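# Twist flashlight head to align dot ring between rings

## Task

Rotate the head of the big flashlight until its ring of dots lies between the two rings printed on the board. When finished, the board must still be upright and the flashlight must rest motionless on the table on its own, without any gripper holding either in place.

## Robot and tools

Robot: two arms, left_arm and right_arm, each with six joints and a parallel gripper. All positions share one scene frame: origin on the table top midway between the arms, +x out over the table, +z up, and left_arm sits on the +y side. The names left and right do not refer to image sides.

Joint order, used in every row and every per-joint list: shoulder, elbow, wrist roll, wrist pitch, waist, wrist yaw. Stated ranges in radians: waist -2.618 to 3.054, shoulder 0.000 to 3.142, elbow 0.000 to 3.142, wrist pitch -1.571 to 1.571, wrist yaw -1.571 to 1.571, wrist roll -2.094 to 2.094. True ends may differ by up to 0.036 rad either way.

A row is one flat list of 14 numbers, each in [-1, 1]: left_arm's six joint values then its opening, followed by right_arm's six joint values and opening. Always send all 14, even when one arm is idle. Joint values are scaled offsets, not poses: 1.0 equals 1.202 rad for the waist, 1.258 shoulder, 1.238 elbow, 2.073 wrist pitch, 2.022 for wrist yaw and wrist roll. The opening is absolute: +1 fully open, -1 closed.

execute_actions(actions): a list of up to 15 actions; each action is a table of up to 15 rows, one row per control step of 1/30 s, 15 steps per action; a short table repeats its final row. Joint offsets in every row are measured from the angles the arm had when that action began (for the first action, from the latest reported angles), not from the previous row. An action asking a joint to pass more than 0.036 rad beyond its range is rejected for both arms; if the first action fails this, or any action is malformed, nothing in the call runs. An empty list just returns the current state and images.

move(target, speed, blocking): target is one 14-number row; its offsets are counted from the Joint positions in the latest result that listed them. All joints travel on synchronized paths, so the hand follows a curve, and paths ignore obstacles and the other arm. Duration is clamped to 0.5 to 10 s. speed (0.01 to 2 rad/s, default 0.5) sets the peak speed of whichever joint has the longest way to go. Finger openings are sent at the start. blocking=false returns after 0.5 s while motion continues; check with wait(0), and use wait or stop before sending new rows or moves. The result adds a move: line with the outcome (done, off_target, moving, held, fault), limits=held or limits=none, and each arm's joint furthest from target. Faster moves and targets set deeper past a contact hit and press harder.

wait(seconds): 0 to 10; the robot keeps its last command and a running move continues. stop(): brakes a running move; it needs room, more when fast. zoom_image(camera, region): region [x0, y0, x1, y1] in pixels of that camera's latest image, at most 504 by 504. finished_scene(scene): pass the current scene number once the goal is met and will stay met; this cannot be undone.

Cameras: cam_high, cam_low, cam_left_wrist, cam_right_wrist, all 672x504, returned in that order. Calibration (intrinsics, distortion, world-to-camera transforms) is supplied and may be slightly off; wrist camera poses follow the arm's joint readings.

Reading results: each arm's state gives end_effector_position in metres and end_effector_quat_wxyz in the scene frame; reported hand positions drift more at long reach. That point lies between the finger pads about 1 cm behind the tips; fingers point along the gripper's +z and close along its y axis. Joint positions and Joint velocities list the six joints (rad, rad/s) then the pad gap (m; 0.094 when fully open). grip_measured is the opening on the command scale, off by up to about 1 mm per gripper. Joint targets shows what the joints are currently driven toward. "joint sent to its limit" means a joint was clipped at its end; its absence proves nothing. "joint command not followed" means a clearance check altered some joint targets. Joint torques are total drive outputs with per-unit offsets and noise.

Motion limits: each step the joint target may lead the measured angle by at most 0.202 rad waist, 0.258 shoulder, 0.238 elbow, 0.573 wrist pitch, 0.522 wrist yaw and roll, and targets are scaled back if they would place the gripper over 70 mm from where it is. Big changes therefore take several actions; an unfinished motion must be re-commanded. Arms can sag under zero offsets: in a reply's first call send offsets back to the wanted angles, then zeros, enlarging the correction if a joint stays short.

Gripping: to hold something, command an opening below grip_measured, about 0.03 below for a firm hold, less for a lighter one. Pad force tops out near 50 to 62 N, lower on thin parts. Brief external tugs or shoves may occur.

Avoid: anything leaving the table, drops, slips, slams, hard pushes, arms striking or squeezing each other, and long loaded holds that heat motors (MOTOR HOT from 75 °C; at 90 °C the arm halts for 10 s; at 100 °C it goes limp and falls; both reported as OVER-TEMPERATURE FAULT). Release the flashlight and let everything settle before ending.

Each tool is called as a command line: name --argument value for each argument, lists and objects as JSON in quotes; but a table of rows of numbers goes row by row, as --pt "numbers of a row", without its own name.

## Session

execute_actions --actions '[]'

Scene clock: 0.00 s.
left_arm: end_effector_position=(+0.2706, +0.2370, +0.1665) grip_measured=+1.000 end_effector_quat_wxyz=(+0.003, +0.614, +0.777, -0.140) | right_arm: end_effector_position=(+0.2693, -0.1895, +0.1710) grip_measured=+1.000 end_effector_quat_wxyz=(-0.007, +0.734, +0.679, +0.021)
Joint names: [shoulder, elbow, wrist roll, wrist pitch, waist, wrist yaw]
Joint positions: left_arm=[ 1.563  1.422  1.061 -1.53  -0.342  0.262  0.094] | right_arm=[ 1.612  1.518  1.893 -1.447  0.039 -0.031  0.094]
Joint velocities: left_arm=[ 0.007 -0.007 -0.022 -0.022 -0.012  0.066  0.   ] | right_arm=[-0.027  0.007 -0.081 -0.081  0.002  0.022  0.   ]
Joint torques (N m, as the arm reports them, + toward a larger angle): no reading
Motor temperatures (°C, as the motors report them): left_arm=[28 26 29 26 28 28] | right_arm=[29 28 25 28 27 27]
Joint targets: left_arm=[1.554 1.432 1.063 -1.531 -0.342 0.273] | right_arm=[1.604 1.526 1.893 -1.456 0.039 -0.026]

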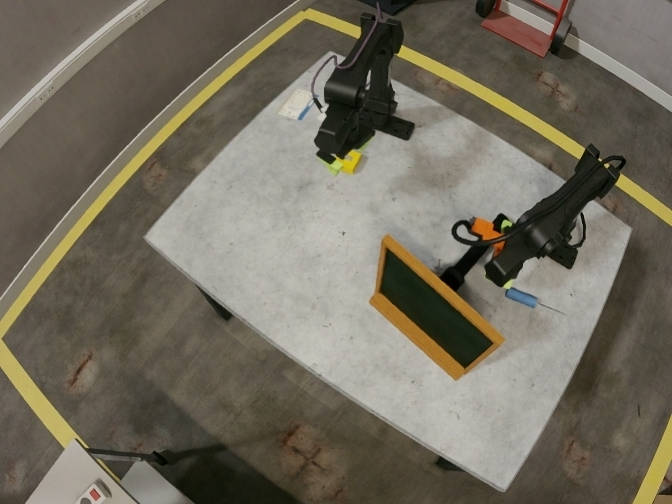

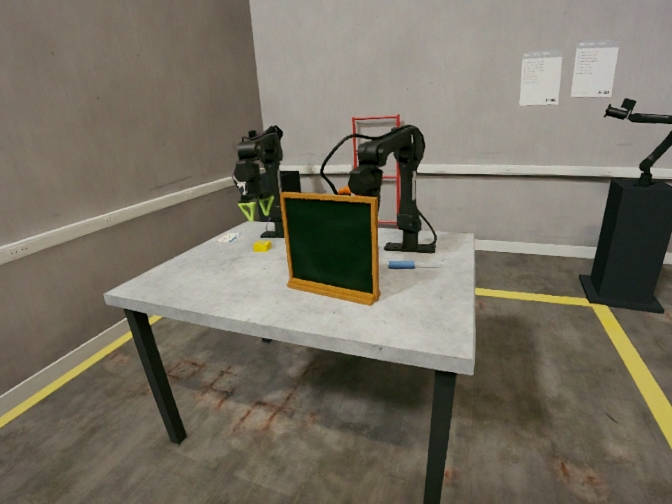

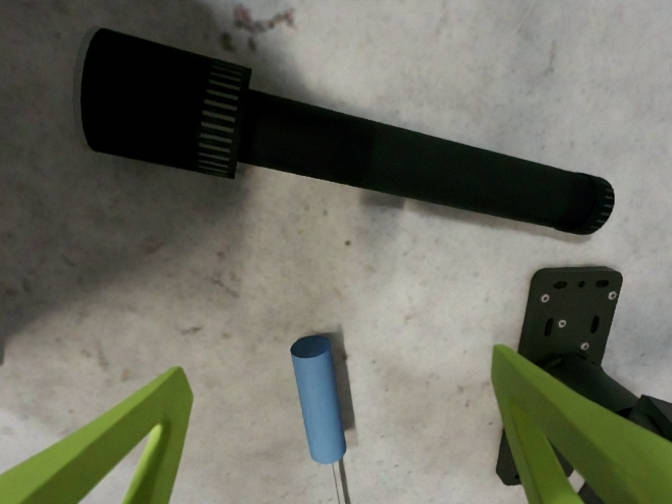

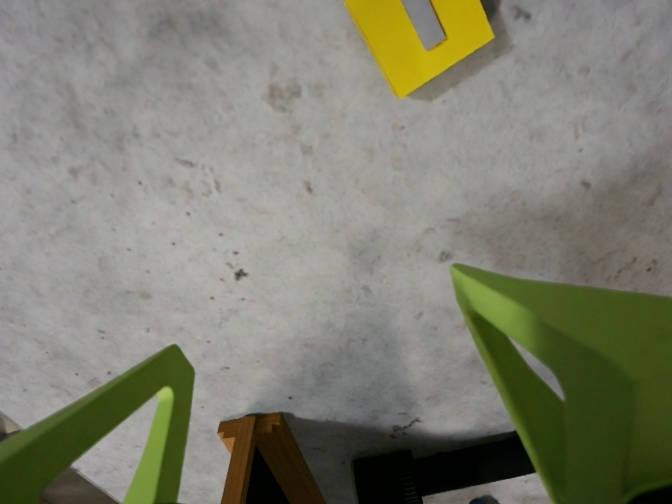

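move --target '[-0.607,-0.502,-0.525,0.545,0,-0.13,1, 0,0,0,0,0,0,1]' --speed 1.0

Scene clock: 89.87 s.
left_arm: end_effector_position=(+0.3474, +0.2610, +0.2658) grip_measured=+1.000 end_effector_quat_wxyz=(+0.535, +0.129, +0.831, -0.077) | right_arm: end_effector_position=(+0.2693, -0.1895, +0.1710) grip_measured=+1.000 end_effector_quat_wxyz=(-0.007, +0.734, +0.679, +0.021)
Joint names: [shoulder, elbow, wrist roll, wrist pitch, waist, wrist yaw]
Joint positions: left_arm=[ 0.819  0.809  0.013 -0.418 -0.342  0.007  0.094] | right_arm=[ 1.612  1.518  1.893 -1.447  0.039 -0.031  0.094]
Joint velocities: left_arm=[-0.022  0.002 -0.066  0.051  0.002 -0.051  0.   ] | right_arm=[ 0.017  0.002  0.051 -0.081 -0.012 -0.095  0.   ]
Joint torques (N m, as the arm reports them, + toward a larger angle): left_arm=[-2.    5.94 -0.09  2.12  0.09 -0.05] | right_arm=[-5.91  6.85  0.04  0.09  0.07  0.01]
Motor temperatures (°C, as the motors report them): left_arm=[29 27 29 26 28 28] | right_arm=[31 31 25 28 27 27]
Joint targets: left_arm=[0.800 0.801 -0.000 -0.400 -0.342 -0.000] | right_arm=[1.612 1.518 1.893 -1.447 0.039 -0.031]
move: done; limits=none; left_arm: farthest joint: the shoulder, 0.019 radians from its target (0.764 radians at the start); right_arm: farthest joint: the waist, 0.000 radians from its target (0.000 radians at the start)
camera_calibration (this result's frames):
cam_left_wrist: T_world_to_cam=[[-0.325704, -0.937124, -0.125362, 0.390872], [-0.739464, 0.335111, -0.583861, 0.365156], [0.58916, -0.0974653, -0.802117, 0.153401], [0, 0, 0, 1]] pos_world=[0.306951, 0.258879, 0.385246]

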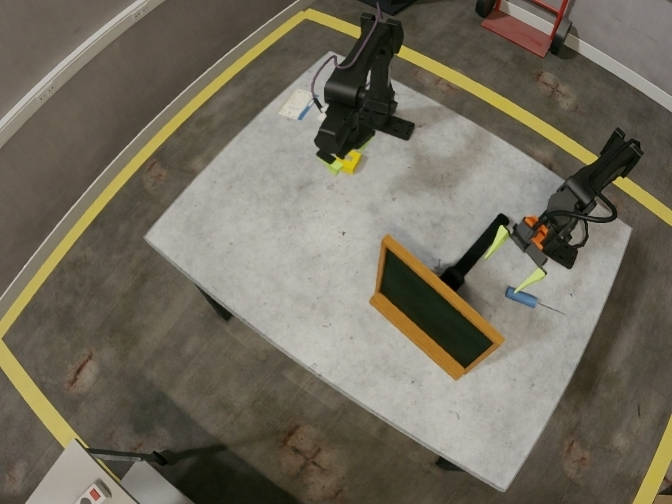

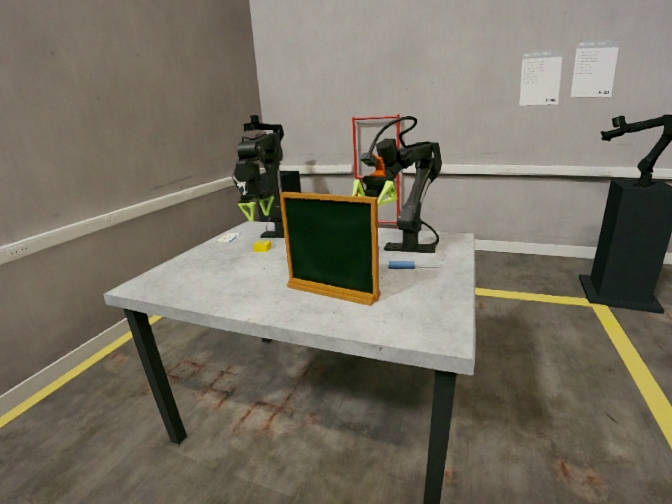

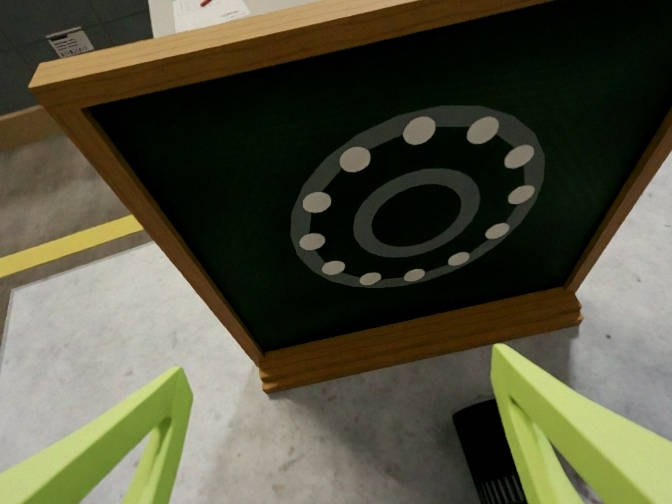

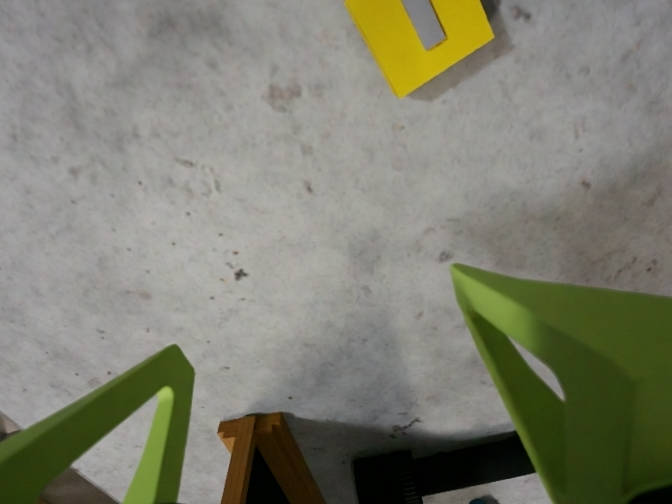

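move --target '[0.638,0.363,-0.261,-0.276,-0.2995,-0.065,1, 0.1,0.1,-0.99,0,0.805,0.015,1]' --speed 1.5

move --target '[0,0,0,0,0,0,1, 0.43,0.407,-0.84,0.078,0,0,1]' --speed 1.3

Scene clock: 212.30 s.
left_arm: end_effector_position=(+0.3268, +0.1700, +0.1009) grip_measured=+1.000 end_effector_quat_wxyz=(+0.112, +0.063, +0.992, -0.006) | right_arm: end_effector_position=(+0.1003, +0.0285, +0.1605) grip_measured=+1.000 end_effector_quat_wxyz=(-0.002, -0.610, +0.793, +0.004)
Joint names: [shoulder, elbow, wrist roll, wrist pitch, waist, wrist yaw]
Joint positions: left_arm=[ 1.621  1.227 -0.502 -0.981 -0.692 -0.112  0.094] | right_arm=[ 1.733  1.611 -0.102 -1.447  1.003 -0.01   0.094]
Joint velocities: left_arm=[-0.017 -0.017 -0.051  0.007 -0.012  0.066  0.   ] | right_arm=[ 0.002  0.007 -0.11   0.007  0.007 -0.007  0.   ]
Joint torques (N m, as the arm reports them, + toward a larger angle): left_arm=[-5.85  7.69 -0.09  0.38 -0.72 -0.18] | right_arm=[-6.71  9.47  0.02  0.03  0.25  0.13]
Motor temperatures (°C, as the motors report them): left_arm=[28 28 29 34 28 28] | right_arm=[32 32 25 28 27 27]
Joint targets: left_arm=[1.621 1.258 -0.514 -0.990 -0.703 -0.125] | right_arm=[1.738 1.642 -0.108 -1.447 1.007 -0.001]
move: off_target (left_arm, right_arm); limits=none; left_arm: farthest joint: the elbow, 0.031 radians from its target (0.449 radians at the start); right_arm: farthest joint: the elbow, 0.031 radians from its target (0.124 radians at the start)
camera_calibration (this result's frames):
cam_left_wrist: T_world_to_cam=[[-0.235641, -0.970663, -0.0478234, 0.246636], [-0.934592, 0.212842, 0.285018, 0.281033], [-0.266478, 0.111857, -0.957328, 0.284088], [0, 0, 0, 1]] pos_world=[0.396472, 0.147807, 0.203661]
cam_right_wrist: T_world_to_cam=[[0.836443, -0.547968, 0.00976795, -0.0799282], [-0.485664, -0.732846, 0.476516, 0.0189548], [-0.253957, -0.403322, -0.879112, 0.291954], [0, 0, 0, 1]] pos_world=[0.150205, 0.0878443, 0.248408]

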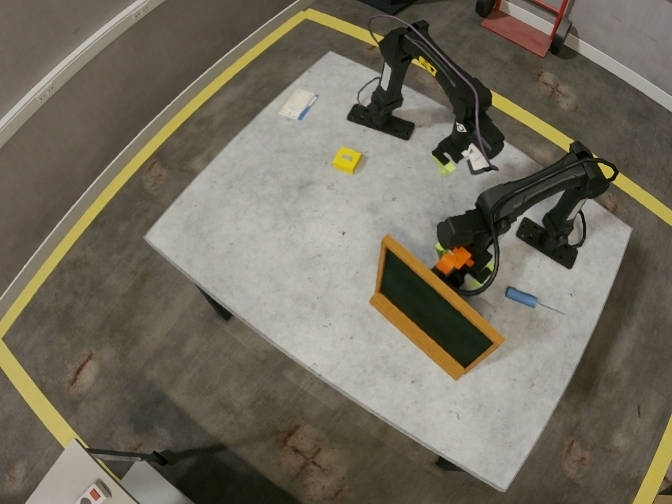

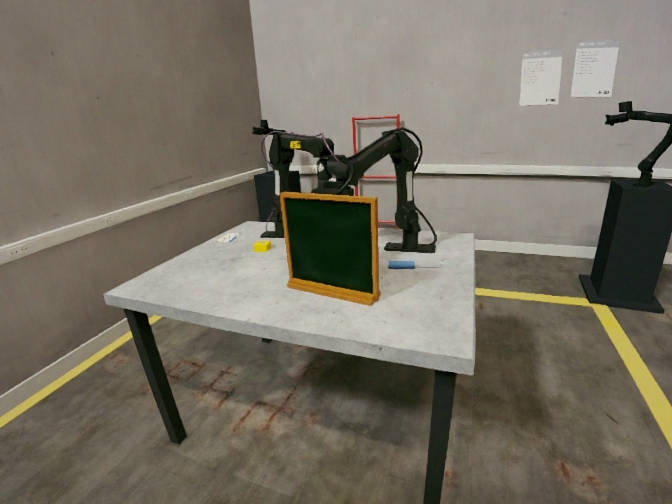

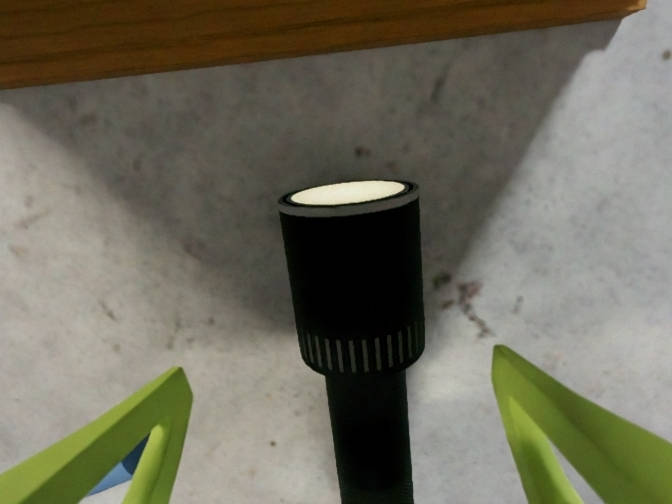

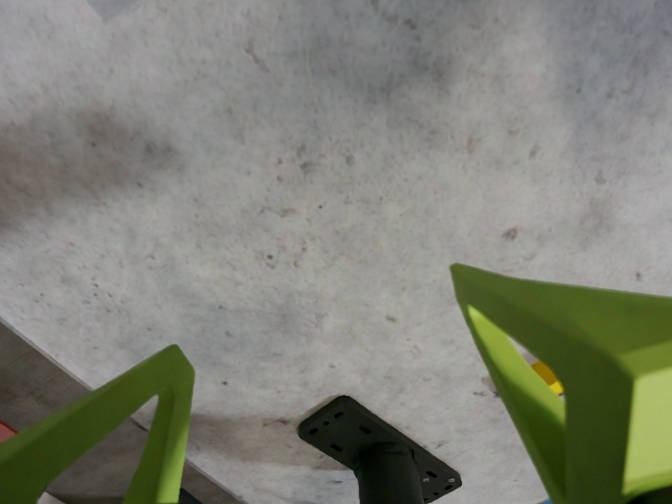

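Scene clock: 214.63 s.
left_arm: end_effector_position=(+0.3268, +0.1700, +0.1009) grip_measured=+1.000 end_effector_quat_wxyz=(+0.112, +0.063, +0.992, -0.006) | right_arm: end_effector_position=(+0.1534, +0.1685, +0.0840) grip_measured=+1.000 end_effector_quat_wxyz=(-0.040, +0.997, -0.069, +0.007)
Joint names: [shoulder, elbow, wrist roll, wrist pitch, waist, wrist yaw]
Joint positions: left_arm=[ 1.621  1.227 -0.502 -0.981 -0.692 -0.112  0.094] | right_arm=[ 2.277  2.086 -1.795 -1.299  1.003 -0.009  0.094]
Joint velocities: left_arm=[ 0.002  0.027 -0.007 -0.022 -0.007 -0.037  0.   ] | right_arm=[-0.012 -0.007  0.051 -0.022 -0.017 -0.051  0.   ]
Joint torques (N m, as the arm reports them, + toward a larger angle): left_arm=[-5.95  5.61  0.01  0.49  0.01 -0.07] | right_arm=[-12.03   9.63   0.02   0.34   0.07   0.03]
Motor temperatures (°C, as the motors report them): left_arm=[28 28 29 34 28 28] | right_arm=[32 32 25 28 27 27]
Joint targets: left_arm=[1.621 1.227 -0.502 -0.981 -0.692 -0.112] | right_arm=[2.274 2.115 -1.801 -1.286 1.003 -0.010]
move: off_target (right_arm); limits=none; left_arm: farthest joint: the waist, 0.000 radians from its target (0.000 radians at the start); right_arm: farthest joint: the elbow, 0.029 radians from its target (0.504 radians at the start)
camera_calibration (this result's frames):
cam_left_wrist: T_world_to_cam=[[-0.235641, -0.970663, -0.0478234, 0.246636], [-0.934592, 0.212842, 0.285018, 0.281033], [-0.266478, 0.111857, -0.957328, 0.284088], [0, 0, 0, 1]] pos_world=[0.396472, 0.147807, 0.203661]
cam_right_wrist: T_world_to_cam=[[0.440386, 0.892422, 0.098198, -0.236279], [0.775675, -0.433272, 0.458917, -0.0586682], [0.452094, -0.125931, -0.883036, 0.13993], [0, 0, 0, 1]] pos_world=[0.0863001, 0.203063, 0.173689]

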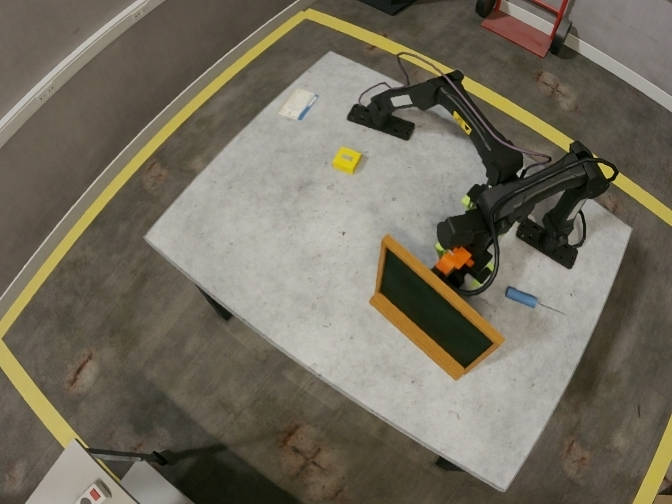

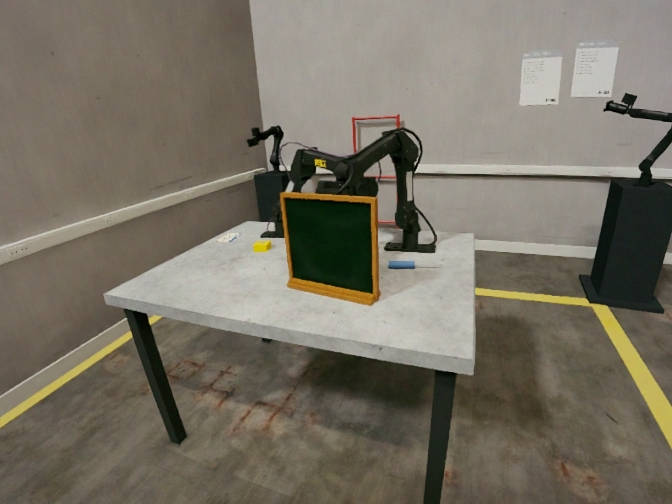

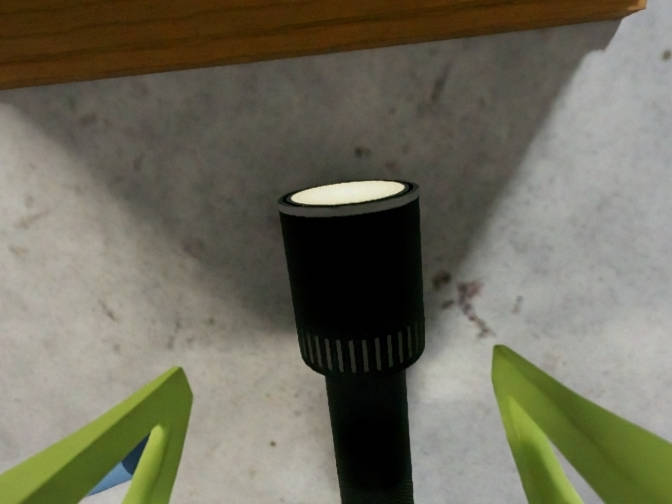

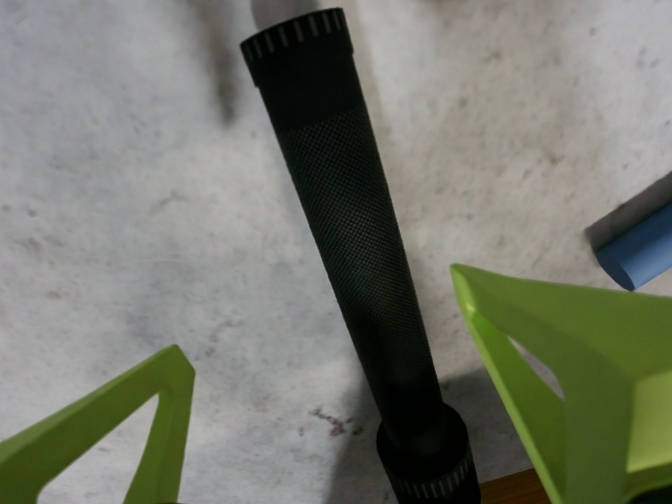

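move --target '[0.0786,-0.1515,-0.01,0.153,-0.011,-0.012,1, 0.040,-0.12,0,0.138,0.006,0.005,0.6]' --speed 0.3

Scene clock: 254.13 s.
left_arm: end_effector_position=(+0.3368, +0.1652, +0.0328) grip_measured=+1.000 end_effector_quat_wxyz=(+0.125, +0.057, +0.991, -0.007) | right_arm: end_effector_position=(+0.1651, +0.1945, +0.0296) grip_measured=+0.602 end_effector_quat_wxyz=(-0.078, +0.994, -0.068, +0.024)
Joint names: [shoulder, elbow, wrist roll, wrist pitch, waist, wrist yaw]
Joint positions: left_arm=[ 1.719  1.047 -0.51  -0.681 -0.692 -0.124  0.094] | right_arm=[ 2.329  1.948 -1.795 -1.027  1.003  0.001  0.075]
Joint velocities: left_arm=[-0.017  0.017 -0.022 -0.022  0.007 -0.095  0.   ] | right_arm=[-0.002  0.017 -0.051 -0.007  0.002  0.007 -0.002]
Joint torques (N m, as the arm reports them, + toward a larger angle): left_arm=[-6.28  4.89 -0.12  0.73 -0.94 -0.18] | right_arm=[-12.38   6.25   0.06   0.51   0.65   0.03]
Motor temperatures (°C, as the motors report them): left_arm=[29 28 29 30 28 28] | right_arm=[37 34 25 29 27 27]
Joint targets: left_arm=[1.720 1.040 -0.522 -0.664 -0.705 -0.137] | right_arm=[2.328 1.937 -1.795 -1.013 1.011 0.001]
move: done; limits=none; left_arm: farthest joint: the wrist pitch, 0.017 radians from its target (0.317 radians at the start); right_arm: farthest joint: the wrist pitch, 0.014 radians from its target (0.286 radians at the start)
camera_calibration (this result's frames):
cam_left_wrist: T_world_to_cam=[[-0.224533, -0.9733, -0.0476731, 0.237767], [-0.943478, 0.204893, 0.260517, 0.315866], [-0.243793, 0.103473, -0.964292, 0.21604], [0, 0, 0, 1]] pos_world=[0.404068, 0.144346, 0.137372]
cam_right_wrist: T_world_to_cam=[[0.435737, 0.881747, 0.180708, -0.258834], [0.757666, -0.467706, 0.455185, -0.0217759], [0.485876, -0.0614243, -0.871867, 0.0714235], [0, 0, 0, 1]] pos_world=[0.0945794, 0.222429, 0.118957]

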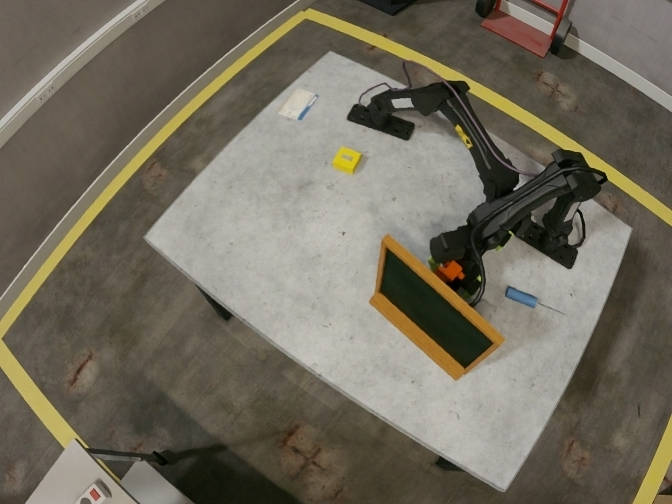

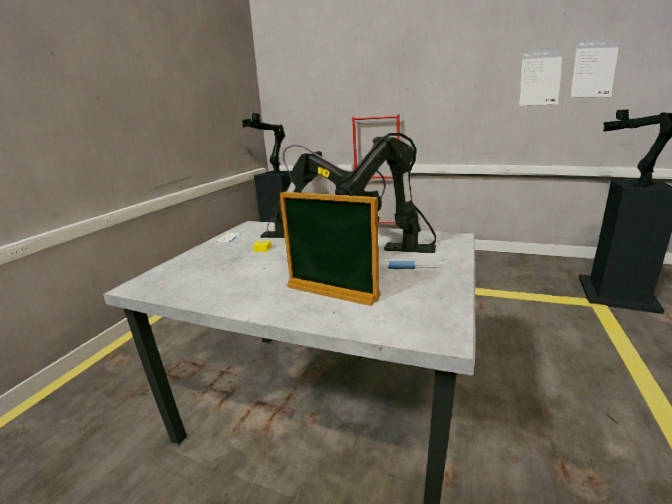

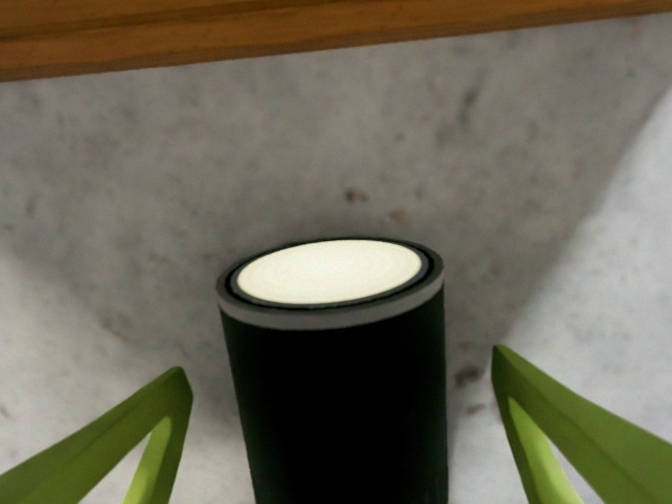

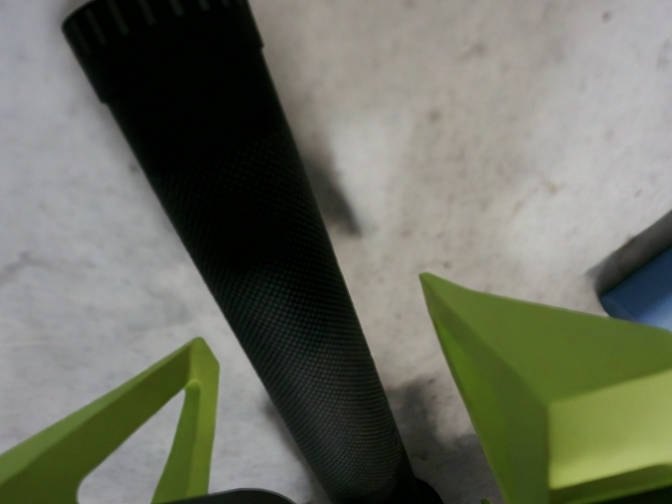

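execute_actions --actions '[[[0,0,0,0,0,0,0.9,0,-0.01,0,0,0,0,0.55],[0,0,0,0,0,0,0.85,0,-0.015,0,0,0,0,0.5],[0,0,0,0,0,0,0.8,0,-0.02,0,0,0,0,0.45],[0,0,0,0,0,0,0.75,0,-0.0226,0,0,0,0,0.4],[0,0,0,0,0,0,0.7,0,-0.0226,0,0,0,0,0.35],[0,0,0,0,0,0,0.65,0,-0.0226,0,0,0,0,0.3],[0,0,0,0,0,0,0.6,0,-0.0226,0,0,0,0,0.25],[0,0,0,0,0,0,0.56,0,-0.0226,0,0,0,0,0.2],[0,0,0,0,0,0,0.52,0,-0.0226,0,0,0,0,0.15],[0,0,0,0,0,0,0.5,0,-0.0226,0,0,0,0,0.1],[0,0,0,0,0,0,0.5,0,-0.0226,0,0,0,0,0.06],[0,0,0,0,0,0,0.5,0,-0.0226,0,0,0,0,0.02],[0,0,0,0,0,0,0.5,0,-0.0226,0,0,0,0,-0.02],[0,0,0,0,0,0,0.5,0,-0.0226,0,0,0,0,-0.05],[0,0,0,0,0,0,0.5,0,-0.0226,0,0,0,0,-0.08]],[[0,0,0,0,0,0,0.48,0,0,0,0,0,0,-0.1],[0,0,0,0,0,0,0.46,0,0,0,0,0,0,-0.11],[0,0,0,0,0,0,0.44,0,0,0,0,0,0,-0.12],[0,0,0,0,0,0,0.42,0,0,0,0,0,0,-0.13],[0,0,0,0,0,0,0.40,0,0,0,0,0,0,-0.14],[0,0,0,0,0,0,0.38,0,0,0,0,0,0,-0.15],[0,0,0,0,0,0,0.36,0,0,0,0,0,0,-0.16],[0,0,0,0,0,0,0.34,0,0,0,0,0,0,-0.17],[0,0,0,0,0,0,0.32,0,0,0,0,0,0,-0.18],[0,0,0,0,0,0,0.30,0,0,0,0,0,0,-0.19],[0,0,0,0,0,0,0.28,0,0,0,0,0,0,-0.2],[0,0,0,0,0,0,0.26,0,0,0,0,0,0,-0.21],[0,0,0,0,0,0,0.24,0,0,0,0,0,0,-0.22],[0,0,0,0,0,0,0.22,0,0,0,0,0,0,-0.23],[0,0,0,0,0,0,0.20,0,0,0,0,0,0,-0.24]]]'

Scene clock: 275.73 s.
left_arm: end_effector_position=(+0.3365, +0.1630, +0.0328) grip_measured=+0.214 end_effector_quat_wxyz=(+0.124, +0.058, +0.991, -0.013) | right_arm: end_effector_position=(+0.1637, +0.1905, +0.0247) grip_measured=-0.205 end_effector_quat_wxyz=(-0.071, +0.995, -0.068, +0.022)
Joint names: [shoulder, elbow, wrist roll, wrist pitch, waist, wrist yaw]
Joint positions: left_arm=[ 1.719  1.047 -0.51  -0.676 -0.692 -0.113  0.057] | right_arm=[ 2.329  1.931 -1.797 -1.024  1.003  0.001  0.037]
Joint velocities: left_arm=[-0.007  0.002  0.007 -0.037 -0.012 -0.051 -0.014] | right_arm=[-0.002 -0.002 -0.007  0.007  0.002 -0.066  0.   ]
Joint torques (N m, as the arm reports them, + toward a larger angle): left_arm=[-6.32  5.31 -0.01  0.54  0.16 -0.17] | right_arm=[-12.25   7.08   0.05   0.3   -0.02   0.02]
Motor temperatures (°C, as the motors report them): left_arm=[30 28 29 30 28 28] | right_arm=[39 33 25 29 27 27]
Joint targets: left_arm=[1.719 1.047 -0.510 -0.680 -0.692 -0.124] | right_arm=[2.329 1.931 -1.796 -1.026 1.003 0.001]
camera_calibration (this result's frames):
cam_left_wrist: T_world_to_cam=[[-0.226999, -0.973231, -0.0359578, 0.235948], [-0.942255, 0.21014, 0.260762, 0.314823], [-0.246226, 0.0930742, -0.964733, 0.21876], [0, 0, 0, 1]] pos_world=[0.404068, 0.143114, 0.137436]
cam_right_wrist: T_world_to_cam=[[0.435592, 0.884602, 0.16655, -0.254018], [0.760271, -0.460612, 0.458066, -0.0221937], [0.481921, -0.0729068, -0.873176, 0.0705226], [0, 0, 0, 1]] pos_world=[0.0935352, 0.219624, 0.114052]

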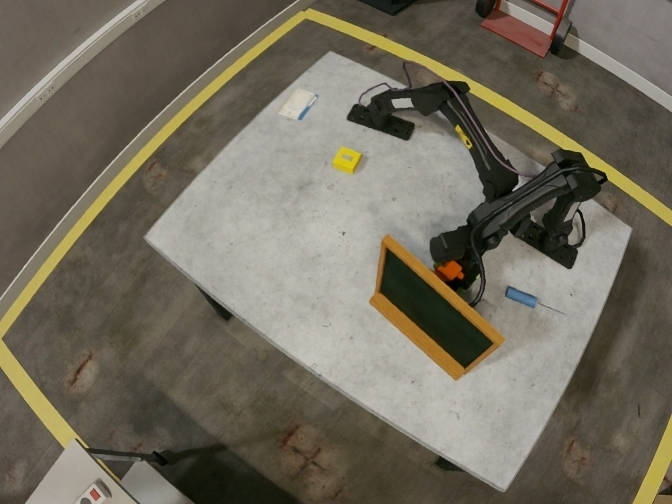

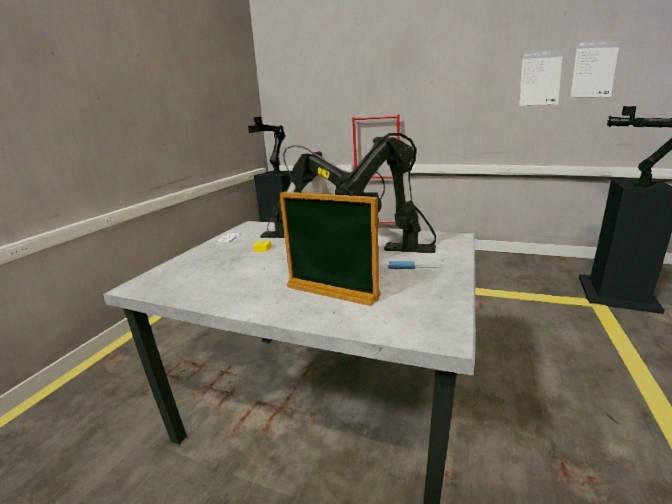

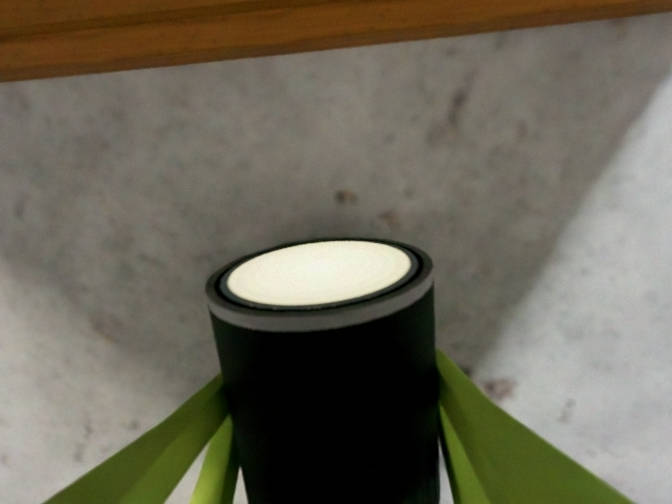

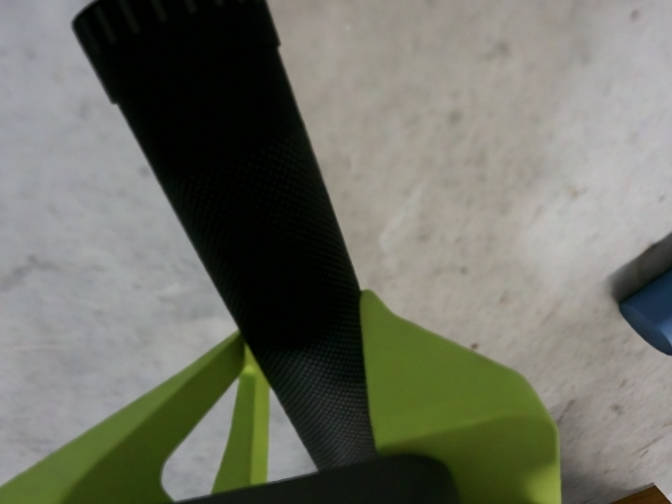

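execute_actions --actions '[[[0,0,0,0,0,0,0.19,0,0,0,0,0,0,-0.25],[0,0,0,0,0,0,0.18,0,0,0,0,0,0,-0.25],[0,0,0,0,0,0,0.17,0,0,0,0,0,0,-0.25],[0,0,0,0,0,0,0.16,0,0,0,0,0,0,-0.25],[0,0,0,0,0,0,0.15,0,0,0,0,0,0,-0.25],[0,0,0,0,0,0,0.14,0,0,0,0,0,0,-0.25]]]'

move --target '[-0.0755,-0.1067,0.0376,0.0786,0.115,0.125,0.14, 0,0,0,0,0,0,-0.25]' --speed 0.3

Scene clock: 299.07 s.
left_arm: end_effector_position=(+0.3366, +0.1628, +0.0328) grip_measured=+0.195 end_effector_quat_wxyz=(+0.124, +0.058, +0.991, -0.013) | right_arm: end_effector_position=(+0.1637, +0.1905, +0.0247) grip_measured=-0.205 end_effector_quat_wxyz=(-0.071, +0.995, -0.068, +0.022)
Joint names: [shoulder, elbow, wrist roll, wrist pitch, waist, wrist yaw]
Joint positions: left_arm=[ 1.719  1.047 -0.51  -0.676 -0.692 -0.113  0.056] | right_arm=[ 2.329  1.931 -1.797 -1.024  1.003  0.001  0.037]
Joint velocities: left_arm=[ 0.007  0.007 -0.022 -0.007  0.002 -0.007  0.   ] | right_arm=[-0.002 -0.007  0.066 -0.022 -0.002  0.022  0.001]
Joint torques (N m, as the arm reports them, + toward a larger angle): left_arm=[-6.3   5.34  0.    0.55  0.04 -0.07] | right_arm=[-12.33   7.05   0.03   0.33   0.02   0.01]
Motor temperatures (°C, as the motors report them): left_arm=[30 28 29 30 28 28] | right_arm=[39 33 25 29 27 27]
Joint targets: left_arm=[1.719 1.047 -0.510 -0.676 -0.692 -0.113] | right_arm=[2.329 1.931 -1.796 -1.024 1.003 0.001]
camera_calibration (this result's frames):
cam_left_wrist: T_world_to_cam=[[-0.227078, -0.973231, -0.0354648, 0.235859], [-0.942259, 0.210356, 0.260572, 0.314848], [-0.246137, 0.0925873, -0.964803, 0.218844], [0, 0, 0, 1]] pos_world=[0.404093, 0.143053, 0.137465]
cam_right_wrist: T_world_to_cam=[[0.435592, 0.884602, 0.16655, -0.254018], [0.760271, -0.460612, 0.458066, -0.0221937], [0.481921, -0.0729068, -0.873176, 0.0705226], [0, 0, 0, 1]] pos_world=[0.0935352, 0.219624, 0.114052]

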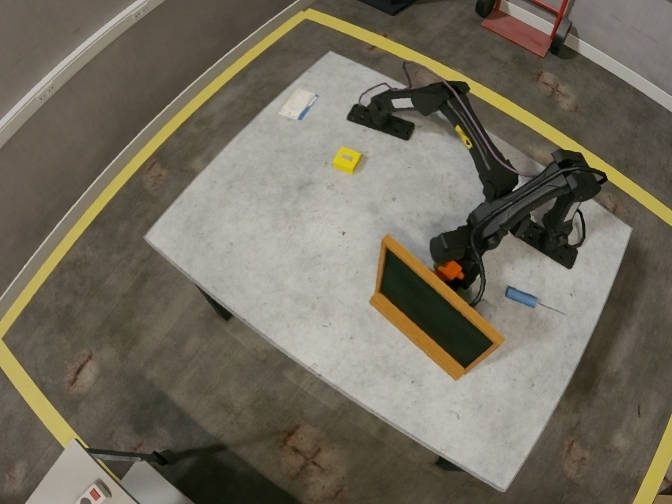

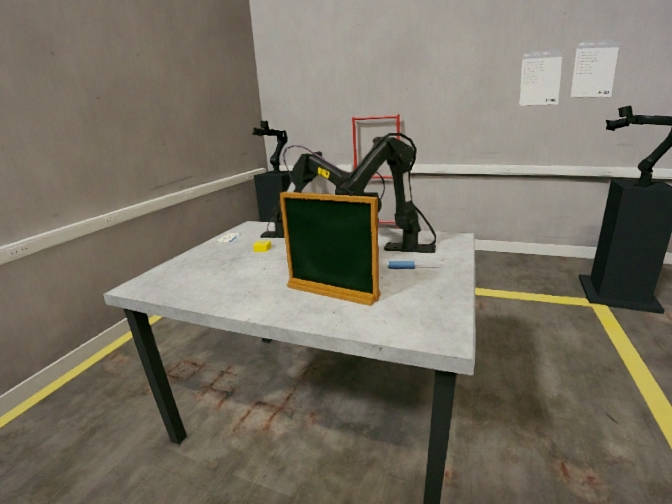

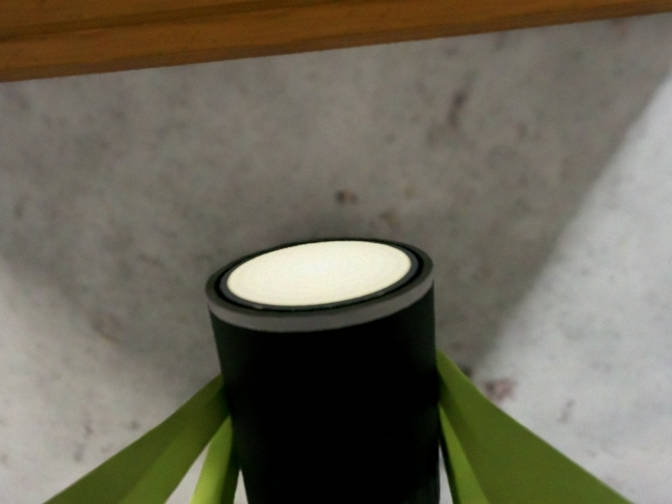

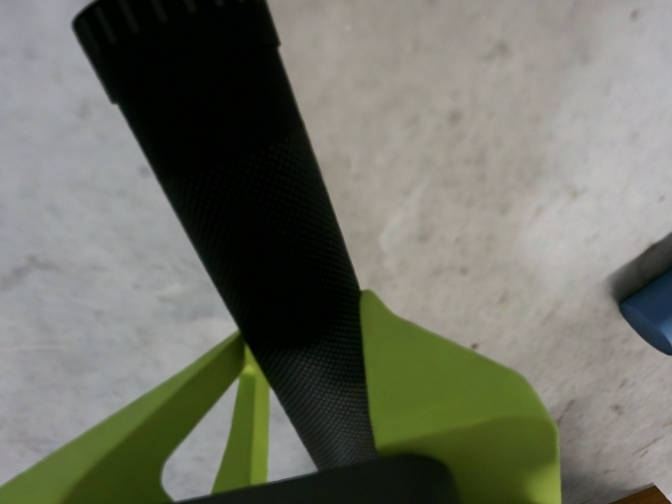

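Scene clock: 300.40 s.
left_arm: end_effector_position=(+0.3376, +0.1679, +0.0328) grip_measured=+0.194 end_effector_quat_wxyz=(+0.116, +0.039, +0.985, -0.120) | right_arm: end_effector_position=(+0.1641, +0.1926, +0.0247) grip_measured=-0.205 end_effector_quat_wxyz=(-0.075, +0.995, -0.057, +0.023)
Joint names: [shoulder, elbow, wrist roll, wrist pitch, waist, wrist yaw]
Joint positions: left_arm=[ 1.64   0.931 -0.449 -0.542 -0.563  0.108  0.056] | right_arm=[ 2.33   1.931 -1.818 -1.015  1.003 -0.001  0.037]
Joint velocities: left_arm=[-0.007  0.012 -0.022 -0.022 -0.007 -0.007 -0.001] | right_arm=[-0.012 -0.002  0.066  0.022 -0.002  0.037 -0.   ]
Joint torques (N m, as the arm reports them, + toward a larger angle): left_arm=[-6.85  4.18  0.1   1.07  0.76  0.34] | right_arm=[-12.42   7.07   0.21   0.23   0.01   0.06]
Motor temperatures (°C, as the motors report them): left_arm=[30 28 29 30 28 28] | right_arm=[39 33 25 29 27 27]
Joint targets: left_arm=[1.624 0.915 -0.434 -0.513 -0.553 0.140] | right_arm=[2.330 1.931 -1.797 -1.024 1.003 0.001]
move: off_target (left_arm, right_arm); limits=none; left_arm: farthest joint: the wrist yaw, 0.032 radians from its target (0.253 radians at the start); right_arm: farthest joint: the wrist roll, 0.021 radians from its target (0.000 radians at the start)
camera_calibration (this result's frames):
cam_left_wrist: T_world_to_cam=[[-0.215068, -0.959728, 0.180741, 0.227625], [-0.93806, 0.25449, 0.235112, 0.306693], [-0.27164, -0.118981, -0.955016, 0.262456], [0, 0, 0, 1]] pos_world=[0.407945, 0.171635, 0.137401]
cam_right_wrist: T_world_to_cam=[[0.416217, 0.89236, 0.17452, -0.25454], [0.767966, -0.447763, 0.45797, -0.0252815], [0.486818, -0.0565893, -0.871668, 0.0664638], [0, 0, 0, 1]] pos_world=[0.0930034, 0.219582, 0.113935]

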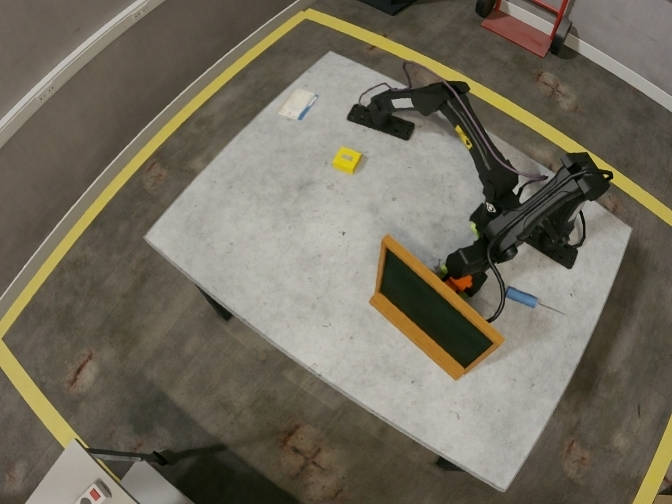

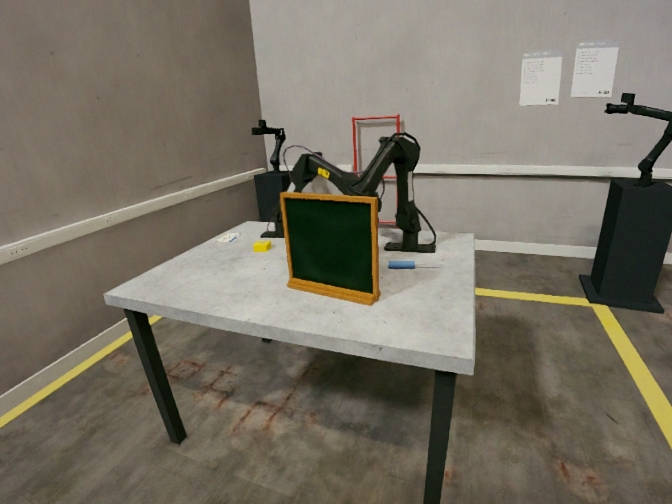

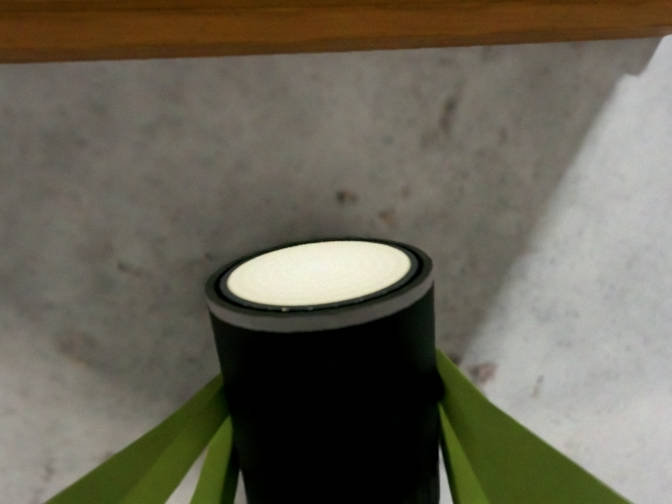

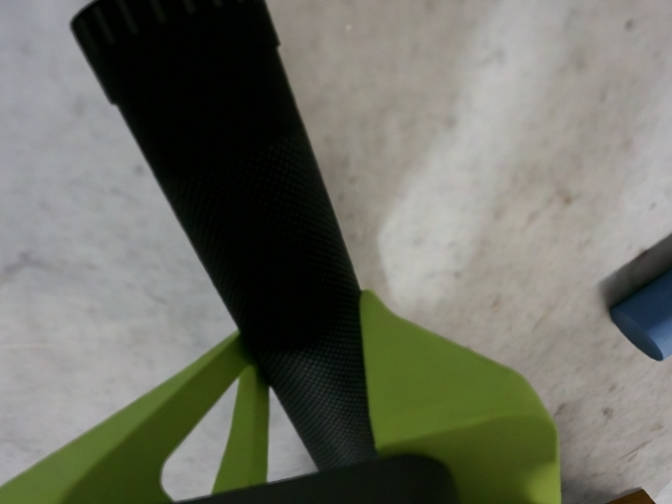

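move --target '[-0.037,-0.1075,0.0325,0.093,0.119,0.165,0.14, 0,0,0.01,-0.004,0,0,-0.25]' --speed 0.35

Scene clock: 307.60 s.
left_arm: end_effector_position=(+0.3380, +0.1648, +0.0338) grip_measured=+0.194 end_effector_quat_wxyz=(+0.112, +0.031, +0.960, -0.253) | right_arm: end_effector_position=(+0.1644, +0.1917, +0.0246) grip_measured=-0.205 end_effector_quat_wxyz=(-0.073, +0.995, -0.062, +0.024)
Joint names: [shoulder, elbow, wrist roll, wrist pitch, waist, wrist yaw]
Joint positions: left_arm=[ 1.607  0.811 -0.391 -0.368 -0.424  0.397  0.056] | right_arm=[ 2.33   1.931 -1.809 -1.018  1.003  0.003  0.037]
Joint velocities: left_arm=[ 0.002 -0.012  0.007 -0.007 -0.002  0.022  0.   ] | right_arm=[ 0.002  0.027 -0.022  0.081 -0.002  0.022  0.001]
Joint torques (N m, as the arm reports them, + toward a larger angle): left_arm=[-6.28  4.26  0.04  1.08  0.45  0.58] | right_arm=[-12.33   7.12   0.15   0.27   0.08  -0.01]
Motor temperatures (°C, as the motors report them): left_arm=[30 28 29 30 28 28] | right_arm=[40 33 25 29 27 27]
Joint targets: left_arm=[1.594 0.797 -0.384 -0.349 -0.420 0.442] | right_arm=[2.330 1.931 -1.797 -1.024 1.003 -0.001]
move: off_target (left_arm); limits=none; left_arm: farthest joint: the wrist yaw, 0.044 radians from its target (0.334 radians at the start); right_arm: farthest joint: the wrist roll, 0.011 radians from its target (0.020 radians at the start)
camera_calibration (this result's frames):
cam_left_wrist: T_world_to_cam=[[-0.226783, -0.872684, 0.432426, 0.205675], [-0.929889, 0.326039, 0.170309, 0.295341], [-0.289613, -0.363485, -0.885439, 0.307117], [0, 0, 0, 1]] pos_world=[0.410223, 0.194829, 0.132695]
cam_right_wrist: T_world_to_cam=[[0.4239, 0.889214, 0.172068, -0.254522], [0.763525, -0.453035, 0.460205, -0.0241821], [0.487174, -0.063702, -0.870979, 0.0674512], [0, 0, 0, 1]] pos_world=[0.0934951, 0.219666, 0.113673]

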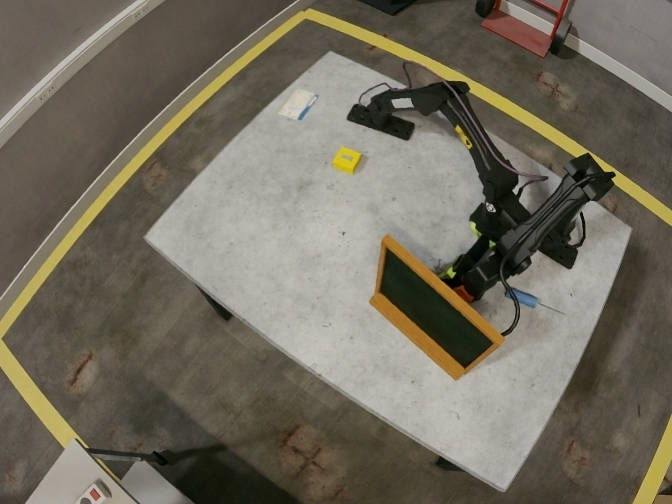

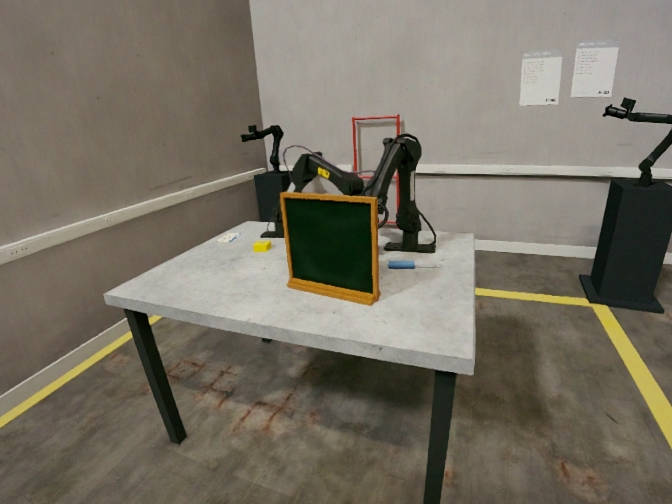

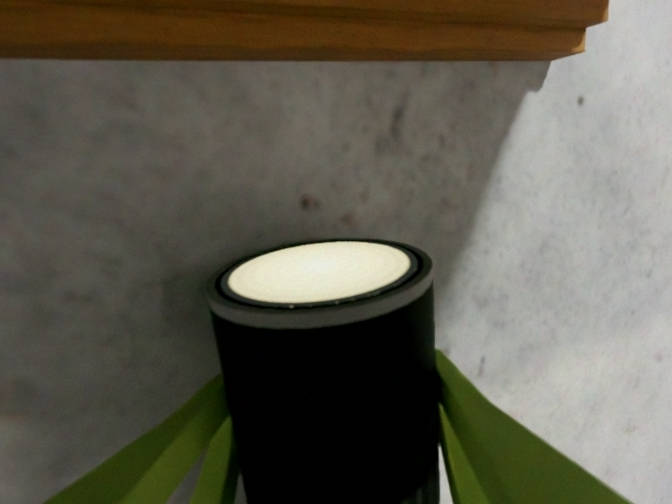

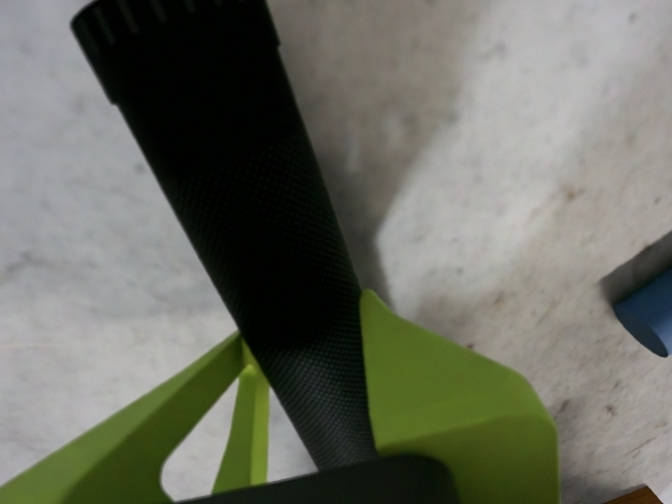

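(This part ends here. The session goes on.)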